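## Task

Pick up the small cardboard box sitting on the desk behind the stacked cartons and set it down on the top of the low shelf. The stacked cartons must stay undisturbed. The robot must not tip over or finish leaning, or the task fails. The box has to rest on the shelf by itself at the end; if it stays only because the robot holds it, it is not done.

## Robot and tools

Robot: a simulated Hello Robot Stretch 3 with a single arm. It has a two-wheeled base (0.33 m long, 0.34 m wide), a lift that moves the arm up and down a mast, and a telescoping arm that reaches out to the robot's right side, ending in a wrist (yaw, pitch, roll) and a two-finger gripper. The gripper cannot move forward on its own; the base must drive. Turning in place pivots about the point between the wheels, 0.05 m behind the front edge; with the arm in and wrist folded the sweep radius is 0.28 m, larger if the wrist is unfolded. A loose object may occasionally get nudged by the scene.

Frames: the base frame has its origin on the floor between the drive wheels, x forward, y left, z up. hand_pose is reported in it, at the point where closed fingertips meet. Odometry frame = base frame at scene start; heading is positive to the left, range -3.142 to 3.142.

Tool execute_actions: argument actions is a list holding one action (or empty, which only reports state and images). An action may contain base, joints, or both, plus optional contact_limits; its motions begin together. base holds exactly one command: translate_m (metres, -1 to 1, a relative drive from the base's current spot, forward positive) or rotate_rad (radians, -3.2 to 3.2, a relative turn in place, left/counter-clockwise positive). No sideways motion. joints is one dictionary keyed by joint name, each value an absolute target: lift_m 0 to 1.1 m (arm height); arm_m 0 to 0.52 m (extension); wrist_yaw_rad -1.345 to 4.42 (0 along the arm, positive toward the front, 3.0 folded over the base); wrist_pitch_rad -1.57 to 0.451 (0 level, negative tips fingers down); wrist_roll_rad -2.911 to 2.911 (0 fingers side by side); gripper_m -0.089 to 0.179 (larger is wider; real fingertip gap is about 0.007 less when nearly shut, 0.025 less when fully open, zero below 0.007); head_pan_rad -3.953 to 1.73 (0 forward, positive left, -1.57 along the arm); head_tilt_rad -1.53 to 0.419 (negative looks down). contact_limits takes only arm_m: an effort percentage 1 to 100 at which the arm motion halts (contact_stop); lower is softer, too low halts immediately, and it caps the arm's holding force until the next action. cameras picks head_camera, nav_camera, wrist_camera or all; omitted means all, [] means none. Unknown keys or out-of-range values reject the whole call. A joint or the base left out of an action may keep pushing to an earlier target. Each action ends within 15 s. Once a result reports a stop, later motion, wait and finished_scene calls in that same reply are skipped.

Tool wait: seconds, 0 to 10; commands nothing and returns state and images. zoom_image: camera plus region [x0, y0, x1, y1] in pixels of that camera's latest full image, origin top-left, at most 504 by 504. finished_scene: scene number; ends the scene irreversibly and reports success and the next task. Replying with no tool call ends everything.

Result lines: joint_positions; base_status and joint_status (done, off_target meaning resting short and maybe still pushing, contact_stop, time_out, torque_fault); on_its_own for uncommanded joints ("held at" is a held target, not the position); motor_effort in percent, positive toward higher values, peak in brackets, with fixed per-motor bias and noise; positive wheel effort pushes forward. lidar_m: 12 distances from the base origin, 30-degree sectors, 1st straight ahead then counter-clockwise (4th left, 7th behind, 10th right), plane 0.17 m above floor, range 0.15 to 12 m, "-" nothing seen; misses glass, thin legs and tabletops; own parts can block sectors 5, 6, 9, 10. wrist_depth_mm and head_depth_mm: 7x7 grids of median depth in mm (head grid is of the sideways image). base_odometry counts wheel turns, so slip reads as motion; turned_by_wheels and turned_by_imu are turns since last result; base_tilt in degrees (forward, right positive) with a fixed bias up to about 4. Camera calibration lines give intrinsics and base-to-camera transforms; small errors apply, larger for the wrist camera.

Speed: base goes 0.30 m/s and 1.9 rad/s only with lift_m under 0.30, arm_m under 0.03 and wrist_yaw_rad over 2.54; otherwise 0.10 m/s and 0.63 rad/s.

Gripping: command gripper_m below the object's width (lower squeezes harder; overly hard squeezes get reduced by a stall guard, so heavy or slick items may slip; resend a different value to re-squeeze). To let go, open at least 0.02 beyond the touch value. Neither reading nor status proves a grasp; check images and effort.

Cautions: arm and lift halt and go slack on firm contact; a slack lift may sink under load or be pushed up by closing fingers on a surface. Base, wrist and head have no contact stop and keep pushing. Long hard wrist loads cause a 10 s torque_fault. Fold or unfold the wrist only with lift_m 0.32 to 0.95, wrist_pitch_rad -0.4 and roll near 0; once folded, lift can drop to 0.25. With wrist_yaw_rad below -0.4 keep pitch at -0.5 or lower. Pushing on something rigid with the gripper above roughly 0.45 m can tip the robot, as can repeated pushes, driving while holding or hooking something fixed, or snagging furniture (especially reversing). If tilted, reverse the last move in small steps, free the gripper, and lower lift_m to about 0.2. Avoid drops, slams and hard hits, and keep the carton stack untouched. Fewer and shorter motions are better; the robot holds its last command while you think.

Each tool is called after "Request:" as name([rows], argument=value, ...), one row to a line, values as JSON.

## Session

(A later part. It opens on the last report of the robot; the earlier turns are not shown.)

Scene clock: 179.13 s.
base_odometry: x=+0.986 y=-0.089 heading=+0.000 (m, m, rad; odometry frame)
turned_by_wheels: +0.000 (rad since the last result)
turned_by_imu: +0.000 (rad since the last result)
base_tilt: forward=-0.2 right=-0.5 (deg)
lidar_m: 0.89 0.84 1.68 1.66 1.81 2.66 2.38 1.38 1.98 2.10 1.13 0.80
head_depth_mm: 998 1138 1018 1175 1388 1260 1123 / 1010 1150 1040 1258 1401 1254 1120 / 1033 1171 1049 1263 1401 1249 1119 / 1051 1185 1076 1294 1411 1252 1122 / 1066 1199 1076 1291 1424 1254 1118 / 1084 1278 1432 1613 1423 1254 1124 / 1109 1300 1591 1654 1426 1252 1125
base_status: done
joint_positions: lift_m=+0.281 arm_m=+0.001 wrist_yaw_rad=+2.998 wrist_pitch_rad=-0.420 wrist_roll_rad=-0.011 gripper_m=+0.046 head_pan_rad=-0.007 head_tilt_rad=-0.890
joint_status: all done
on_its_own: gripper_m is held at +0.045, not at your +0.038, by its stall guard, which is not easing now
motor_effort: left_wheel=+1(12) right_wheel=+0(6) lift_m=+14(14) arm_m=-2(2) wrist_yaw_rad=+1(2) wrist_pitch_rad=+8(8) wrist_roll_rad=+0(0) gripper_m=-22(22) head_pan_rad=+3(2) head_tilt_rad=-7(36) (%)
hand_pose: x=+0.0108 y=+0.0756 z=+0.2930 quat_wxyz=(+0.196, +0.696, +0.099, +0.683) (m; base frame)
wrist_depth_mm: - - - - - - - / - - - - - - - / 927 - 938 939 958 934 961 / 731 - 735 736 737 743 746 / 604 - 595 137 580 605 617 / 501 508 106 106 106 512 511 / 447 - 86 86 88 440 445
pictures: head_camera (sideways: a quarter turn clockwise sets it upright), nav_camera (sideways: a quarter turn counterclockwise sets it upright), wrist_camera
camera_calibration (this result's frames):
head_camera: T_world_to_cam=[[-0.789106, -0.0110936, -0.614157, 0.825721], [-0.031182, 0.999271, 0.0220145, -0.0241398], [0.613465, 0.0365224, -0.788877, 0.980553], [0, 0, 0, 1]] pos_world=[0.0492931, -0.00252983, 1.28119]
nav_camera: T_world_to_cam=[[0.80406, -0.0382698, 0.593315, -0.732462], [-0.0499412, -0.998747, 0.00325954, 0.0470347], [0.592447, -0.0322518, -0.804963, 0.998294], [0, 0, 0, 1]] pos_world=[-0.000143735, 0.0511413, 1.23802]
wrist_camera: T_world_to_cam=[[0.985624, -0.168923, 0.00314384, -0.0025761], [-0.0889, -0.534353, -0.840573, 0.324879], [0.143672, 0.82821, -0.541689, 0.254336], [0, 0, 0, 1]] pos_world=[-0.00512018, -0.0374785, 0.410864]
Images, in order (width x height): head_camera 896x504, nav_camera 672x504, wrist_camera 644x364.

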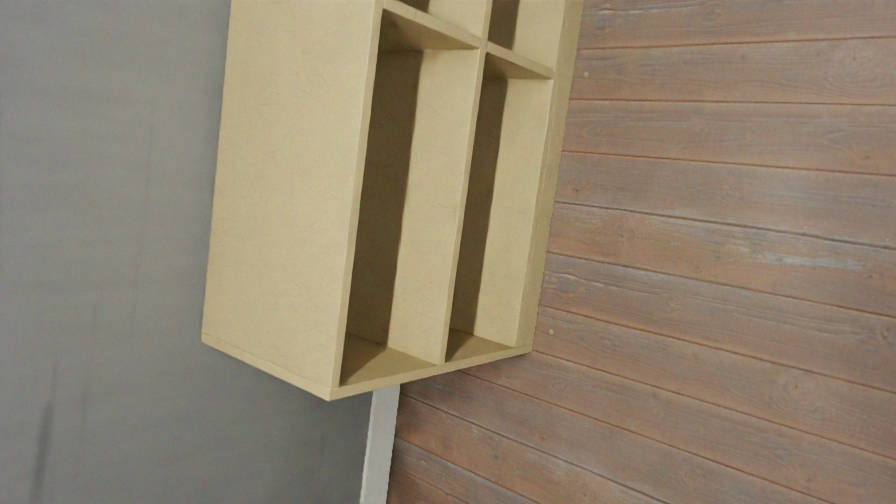

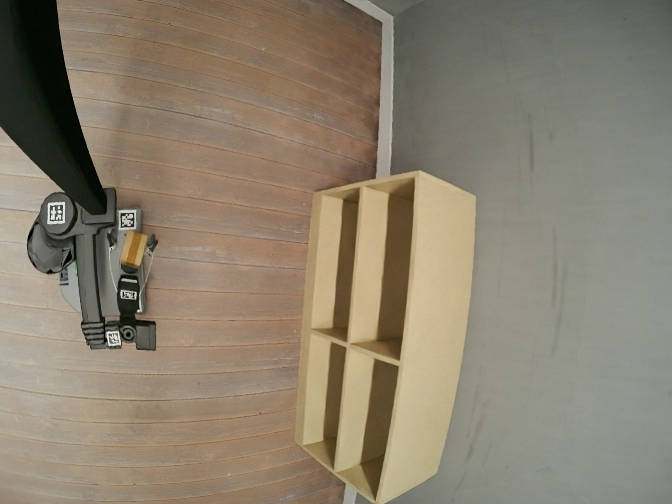

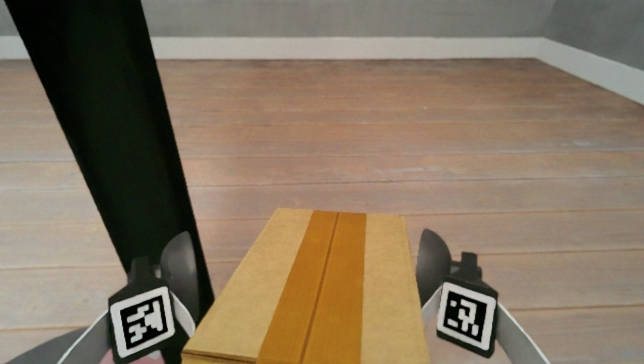

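Request:
execute_actions([
  {"base":{"rotate_rad":1.35},"joints":{"lift_m":0.65,"head_pan_rad":-1.6,"head_tilt_rad":-0.6}},
], cameras=[])

Request:
execute_actions([
  {"joints":{"wrist_yaw_rad":0,"arm_m":0.5}},
], cameras=[])

Request:
execute_actions([
  {"joints":{"wrist_pitch_rad":-0.2,"lift_m":0.59}},
])

Scene clock: 187.10 s.
base_odometry: x=+0.986 y=-0.089 heading=+1.350 (m, m, rad; odometry frame)
turned_by_wheels: +1.350 (rad since the last result)
turned_by_imu: +1.365 (rad since the last result)
base_tilt: forward=-0.2 right=-0.5 (deg)
lidar_m: 1.66 1.69 2.07 3.55 1.43 1.37 2.09 1.80 1.13 0.80 0.84 1.51
head_depth_mm: 995 1114 1243 1190 1259 1364 1232 / 985 1092 1232 1187 1187 1353 1224 / 975 1088 1228 1187 1185 1332 1228 / 974 1078 1218 1188 1211 1342 1225 / 965 1073 1196 1184 1220 1338 1225 / 955 1059 1190 1188 1213 1321 1234 / 949 1052 1185 1189 1135 1310 1230
base_status: done
joint_positions: lift_m=+0.649 arm_m=+0.001 wrist_yaw_rad=+2.998 wrist_pitch_rad=-0.420 wrist_roll_rad=-0.011 gripper_m=+0.046 head_pan_rad=-1.593 head_tilt_rad=-0.606
joint_status: all done
on_its_own: gripper_m is held at +0.045, not at your +0.038, by its stall guard, which is not easing now
motor_effort: left_wheel=-1(7) right_wheel=+2(7) lift_m=+57(61) arm_m=-2(2) wrist_yaw_rad=+2(2) wrist_pitch_rad=+8(8) wrist_roll_rad=+0(0) gripper_m=-22(23) head_pan_rad=-2(30) head_tilt_rad=+3(33) (%)
hand_pose: x=+0.0108 y=+0.0755 z=+0.6614 quat_wxyz=(+0.196, +0.696, +0.099, +0.683) (m; base frame)
wrist_depth_mm: - - - - - - - / - - - - - - - / - - - - - - - / - - - - - - - / - - - 137 - - - / 950 955 106 106 106 965 941 / 821 - 86 86 88 839 838
pictures: none
No camera images: the call's "cameras" was empty. Leave "cameras" out to get every camera's image.

Scene clock: 191.93 s.
base_odometry: x=+0.986 y=-0.089 heading=+1.350 (m, m, rad; odometry frame)
turned_by_wheels: +0.000 (rad since the last result)
turned_by_imu: -0.001 (rad since the last result)
base_tilt: forward=-0.3 right=-0.4 (deg)
lidar_m: 1.66 1.69 2.07 3.58 1.43 1.37 2.10 1.80 1.13 0.80 0.84 1.51
head_depth_mm: 991 1105 1243 1192 1256 1368 1254 / 987 1093 1234 1185 1220 - 1233 / 976 1081 1221 1293 1235 1326 1226 / 971 1082 1217 1237 1209 1335 1216 / 962 1066 1200 1185 1217 1336 1228 / 957 1064 1189 1193 1214 1327 1229 / 951 1049 1180 1192 1135 1304 1227
base_status: not commanded
joint_positions: lift_m=+0.649 arm_m=+0.500 wrist_yaw_rad=+0.002 wrist_pitch_rad=-0.420 wrist_roll_rad=-0.011 gripper_m=+0.046 head_pan_rad=-1.593 head_tilt_rad=-0.606
joint_status: all done
on_its_own: gripper_m is held at +0.045, not at your +0.038, by its stall guard, which is not easing now
motor_effort: left_wheel=-1(2) right_wheel=+2(2) lift_m=+58(57) arm_m=+3(4) wrist_yaw_rad=-2(3) wrist_pitch_rad=+8(8) wrist_roll_rad=+0(0) gripper_m=-23(23) head_pan_rad=-3(2) head_tilt_rad=+3(3) (%)
hand_pose: x=-0.0211 y=-0.8688 z=+0.6614 quat_wxyz=(+0.696, +0.149, -0.687, -0.146) (m; base frame)
wrist_depth_mm: 346 353 365 379 389 405 421 / 371 380 396 408 422 444 459 / 389 382 389 393 396 394 400 / 296 299 299 302 304 305 307 / 243 243 246 137 239 249 249 / 204 212 111 106 106 210 211 / 180 174 86 86 88 181 182
pictures: none
No camera images: the call's "cameras" was empty. Leave "cameras" out to get every camera's image.

Scene clock: 193.30 s.
base_odometry: x=+0.986 y=-0.089 heading=+1.350 (m, m, rad; odometry frame)
turned_by_wheels: +0.000 (rad since the last result)
turned_by_imu: +0.000 (rad since the last result)
base_tilt: forward=-0.4 right=-0.6 (deg)
lidar_m: 1.66 1.69 2.07 3.57 1.43 1.37 2.09 1.80 1.13 0.79 0.84 1.51
head_depth_mm: 992 1103 1251 1194 1252 1372 1232 / 983 1096 1228 1186 1213 1398 - / 978 1093 1227 1238 1218 1332 1222 / 965 1073 1211 1238 1217 1341 1229 / 961 1074 1203 1189 1216 1341 1225 / 961 1058 1189 1185 1216 1323 1224 / 947 1053 1177 1178 1139 1312 1234
base_status: not commanded
joint_positions: lift_m=+0.591 arm_m=+0.500 wrist_yaw_rad=+0.002 wrist_pitch_rad=-0.230 wrist_roll_rad=-0.011 gripper_m=+0.046 head_pan_rad=-1.593 head_tilt_rad=-0.606
joint_status: all done
on_its_own: gripper_m is held at +0.045, not at your +0.038, by its stall guard, which is not easing now
motor_effort: left_wheel=-1(1) right_wheel=+2(2) lift_m=+14(51) arm_m=+3(3) wrist_yaw_rad=-2(2) wrist_pitch_rad=+11(12) wrist_roll_rad=+0(0) gripper_m=-23(22) head_pan_rad=-2(1) head_tilt_rad=+3(2) (%)
hand_pose: x=-0.0210 y=-0.8887 z=+0.6475 quat_wxyz=(+0.707, +0.083, -0.698, -0.080) (m; base frame)
wrist_depth_mm: 342 352 358 373 384 401 415 / 356 368 379 394 410 425 439 / 378 392 405 417 438 451 459 / 331 332 335 335 337 336 340 / 245 245 247 137 236 249 249 / 194 202 111 106 106 196 197 / 166 155 87 86 88 162 163
pictures: head_camera (sideways: a quarter turn clockwise sets it upright), nav_camera (sideways: a quarter turn counterclockwise sets it upright), wrist_camera
camera_calibration (this result's frames):
head_camera: T_world_to_cam=[[-0.00342217, 0.58564, -0.810564, 1.07689], [0.999737, 0.0203689, 0.0104958, -0.0154383], [0.022657, -0.810316, -0.585556, 0.719711], [0, 0, 0, 1]] pos_world=[0.00281307, -0.047164, 1.29448]
nav_camera: T_world_to_cam=[[-0.0462829, -0.605052, 0.794839, -0.989895], [-0.997873, 0.0645675, -0.00895497, 0.0687201], [-0.0459026, -0.793563, -0.606754, 0.744403], [0, 0, 0, 1]] pos_world=[0.0569287, -0.0126445, 1.23909]
wrist_camera: T_world_to_cam=[[-0.999708, 0.0240885, -0.00183168, -0.00213505], [0.0107013, 0.373591, -0.927532, 0.970037], [-0.0216585, -0.927281, -0.37374, -0.422748], [0, 0, 0, 1]] pos_world=[-0.0216712, -0.754352, 0.741738]
Images, in order (width x height): head_camera 896x504, nav_camera 672x504, wrist_camera 644x364.

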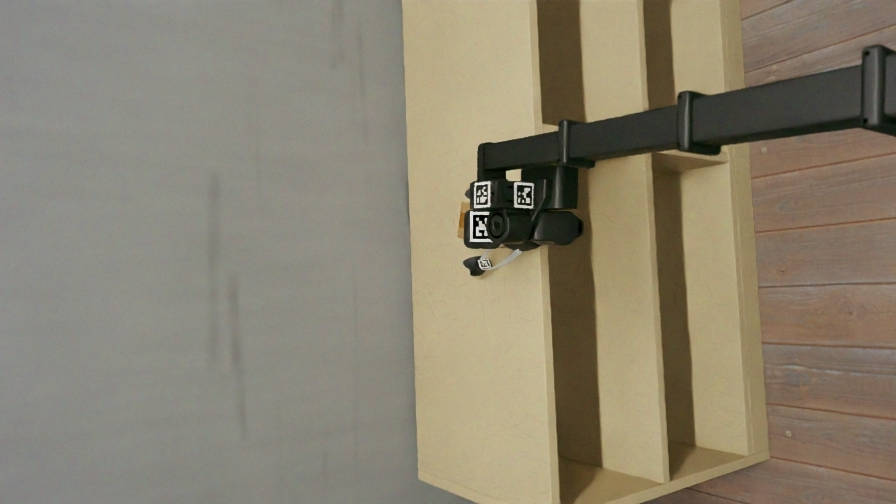

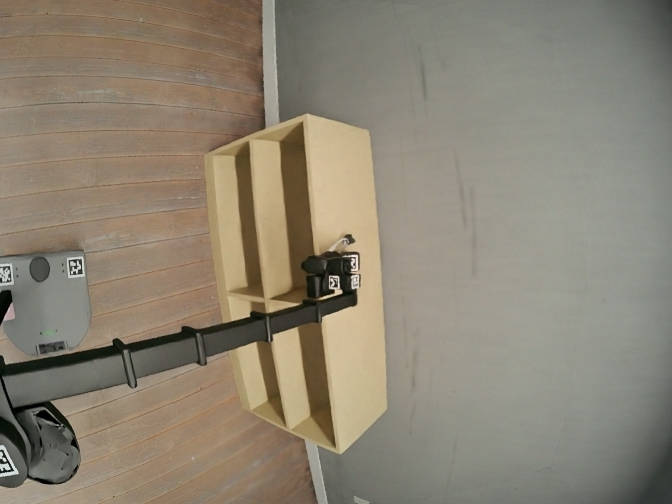

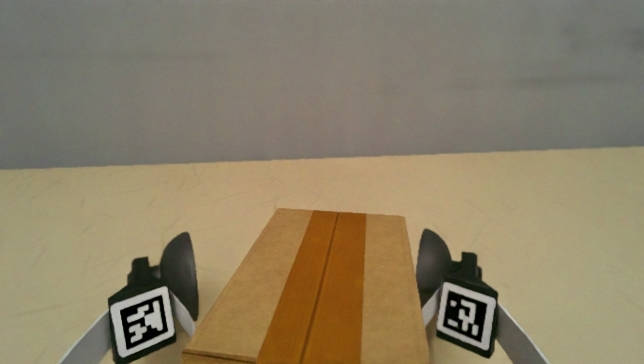

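About 1.2 cm above.

Request:
execute_actions([
  {"joints":{"lift_m":0.58}},
], cameras=[])

Request:
execute_actions([
  {"joints":{"gripper_m":0.13}},
], cameras=[])

Request:
execute_actions([
  {"joints":{"arm_m":0.3,"lift_m":0.6}},
], cameras=["wrist_camera"])

Request:
finished_scene(scene=1)

Scene clock: 197.80 s.
base_odometry: x=+0.986 y=-0.089 heading=+1.350 (m, m, rad; odometry frame)
turned_by_wheels: +0.000 (rad since the last result)
turned_by_imu: -0.001 (rad since the last result)
base_tilt: forward=-0.3 right=-0.5 (deg)
lidar_m: 1.66 1.69 2.07 3.56 1.43 1.37 2.09 1.81 1.13 0.80 0.84 1.51
head_depth_mm: 992 1099 1244 1191 1257 1363 1235 / 985 1099 1235 1189 1213 1397 - / 976 1085 1216 1237 1218 1334 1236 / 967 1076 1208 1239 1215 1346 1230 / 962 1066 1206 1192 1215 1342 1231 / 960 1060 1185 1183 1217 1328 1224 / 949 1044 1181 1188 1136 1303 1235
base_status: not commanded
joint_positions: lift_m=+0.581 arm_m=+0.500 wrist_yaw_rad=+0.002 wrist_pitch_rad=-0.223 wrist_roll_rad=-0.011 gripper_m=+0.046 head_pan_rad=-1.593 head_tilt_rad=-0.606
joint_status: all done
on_its_own: gripper_m is held at +0.045, not at your +0.038, by its stall guard, which is not easing now
motor_effort: left_wheel=-1(2) right_wheel=+2(2) lift_m=+13(13) arm_m=+3(3) wrist_yaw_rad=-2(2) wrist_pitch_rad=+9(12) wrist_roll_rad=+0(1) gripper_m=-23(23) head_pan_rad=-2(2) head_tilt_rad=+3(4) (%)
hand_pose: x=-0.0210 y=-0.8893 z=+0.6393 quat_wxyz=(+0.707, +0.080, -0.698, -0.078) (m; base frame)
wrist_depth_mm: 342 352 362 375 386 401 411 / 358 373 380 398 402 429 439 / 380 391 404 416 433 448 463 / 313 316 316 318 320 320 323 / 230 231 231 135 182 234 234 / 182 190 110 105 105 186 185 / 156 145 86 86 88 152 152
pictures: none
No camera images: the call's "cameras" was empty. Leave "cameras" out to get every camera's image.

Scene clock: 199.13 s.
base_odometry: x=+0.986 y=-0.089 heading=+1.350 (m, m, rad; odometry frame)
turned_by_wheels: +0.000 (rad since the last result)
turned_by_imu: +0.000 (rad since the last result)
base_tilt: forward=-0.2 right=-0.5 (deg)
lidar_m: 1.66 1.69 2.08 3.56 1.43 1.37 2.09 1.80 1.13 0.80 0.84 1.52
head_depth_mm: 984 1100 1256 1185 1260 1366 1229 / 990 1090 1233 1193 1218 1399 - / 982 1089 1229 1236 1218 1339 1229 / 972 1081 1210 1235 1212 1346 1228 / 964 1070 1203 1187 1216 1336 1238 / 959 1060 1191 1187 1209 1323 1229 / 954 1054 1175 1190 1139 1313 1229
base_status: not commanded
joint_positions: lift_m=+0.581 arm_m=+0.500 wrist_yaw_rad=+0.002 wrist_pitch_rad=-0.223 wrist_roll_rad=-0.011 gripper_m=+0.130 head_pan_rad=-1.593 head_tilt_rad=-0.606
joint_status: all done
motor_effort: left_wheel=-1(1) right_wheel=+2(2) lift_m=+13(13) arm_m=+3(3) wrist_yaw_rad=-1(2) wrist_pitch_rad=+9(8) wrist_roll_rad=+0(0) gripper_m=+0(93) head_pan_rad=-2(2) head_tilt_rad=+3(3) (%)
hand_pose: x=-0.0210 y=-0.8893 z=+0.6393 quat_wxyz=(+0.707, +0.080, -0.698, -0.078) (m; base frame)
wrist_depth_mm: 341 352 361 373 388 399 418 / 358 369 380 395 408 423 444 / 377 390 405 417 432 446 458 / 316 317 317 319 320 323 321 / 231 232 231 137 215 233 235 / 181 - 118 108 113 183 185 / - 146 89 89 92 - 152
pictures: none
No camera images: the call's "cameras" was empty. Leave "cameras" out to get every camera's image.

Scene clock: 201.83 s.
base_odometry: x=+0.986 y=-0.089 heading=+1.350 (m, m, rad; odometry frame)
turned_by_wheels: +0.000 (rad since the last result)
turned_by_imu: -0.001 (rad since the last result)
base_tilt: forward=-0.3 right=-0.5 (deg)
lidar_m: 1.66 1.69 2.07 3.57 1.43 1.37 2.10 1.80 1.13 0.80 0.83 1.52
head_depth_mm: 992 1100 1246 1190 1256 1375 1236 / 987 1097 1233 1180 1180 1383 - / 971 1091 1233 1188 1022 1345 1233 / 968 1070 1212 1190 1180 1342 1224 / 959 1067 1207 1191 1212 1338 1226 / 957 1058 1188 1186 1217 1325 1234 / 951 1054 1173 1182 1133 1293 1224
base_status: not commanded
joint_positions: lift_m=+0.599 arm_m=+0.300 wrist_yaw_rad=+0.002 wrist_pitch_rad=-0.222 wrist_roll_rad=-0.011 gripper_m=+0.130 head_pan_rad=-1.593 head_tilt_rad=-0.606
joint_status: all done
motor_effort: left_wheel=-1(1) right_wheel=+2(2) lift_m=+57(59) arm_m=-3(1) wrist_yaw_rad=-1(2) wrist_pitch_rad=+8(8) wrist_roll_rad=+0(0) gripper_m=+0(1) head_pan_rad=-2(2) head_tilt_rad=+3(4) (%)
hand_pose: x=-0.0210 y=-0.6899 z=+0.6581 quat_wxyz=(+0.707, +0.080, -0.699, -0.078) (m; base frame)
wrist_depth_mm: 505 518 539 553 570 585 620 / 534 548 566 581 603 628 661 / 551 565 579 591 585 599 593 / 366 366 370 280 370 372 374 / 267 268 269 270 271 282 289 / 233 - 569 581 433 610 612 / 520 487 502 508 442 - 509
pictures: wrist_camera
camera_calibration (this result's frames):
wrist_camera: T_world_to_cam=[[-0.999704, 0.0242413, -0.00204883, -0.0066953], [0.010778, 0.365829, -0.93062, 0.902288], [-0.0218099, -0.930366, -0.365982, -0.241711], [0, 0, 0, 1]] pos_world=[-0.0216899, -0.554801, 0.751212]
Images, in order (width x height): wrist_camera 644x364.

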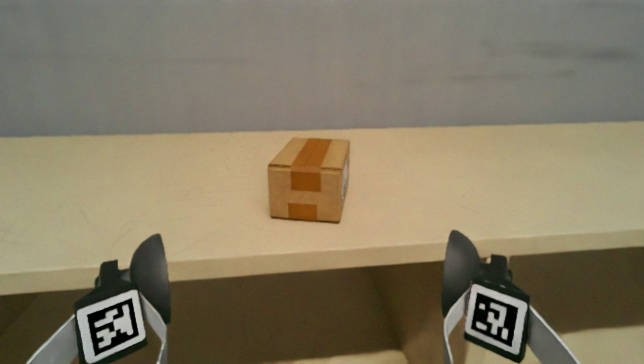

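The scene is finished: the task was done.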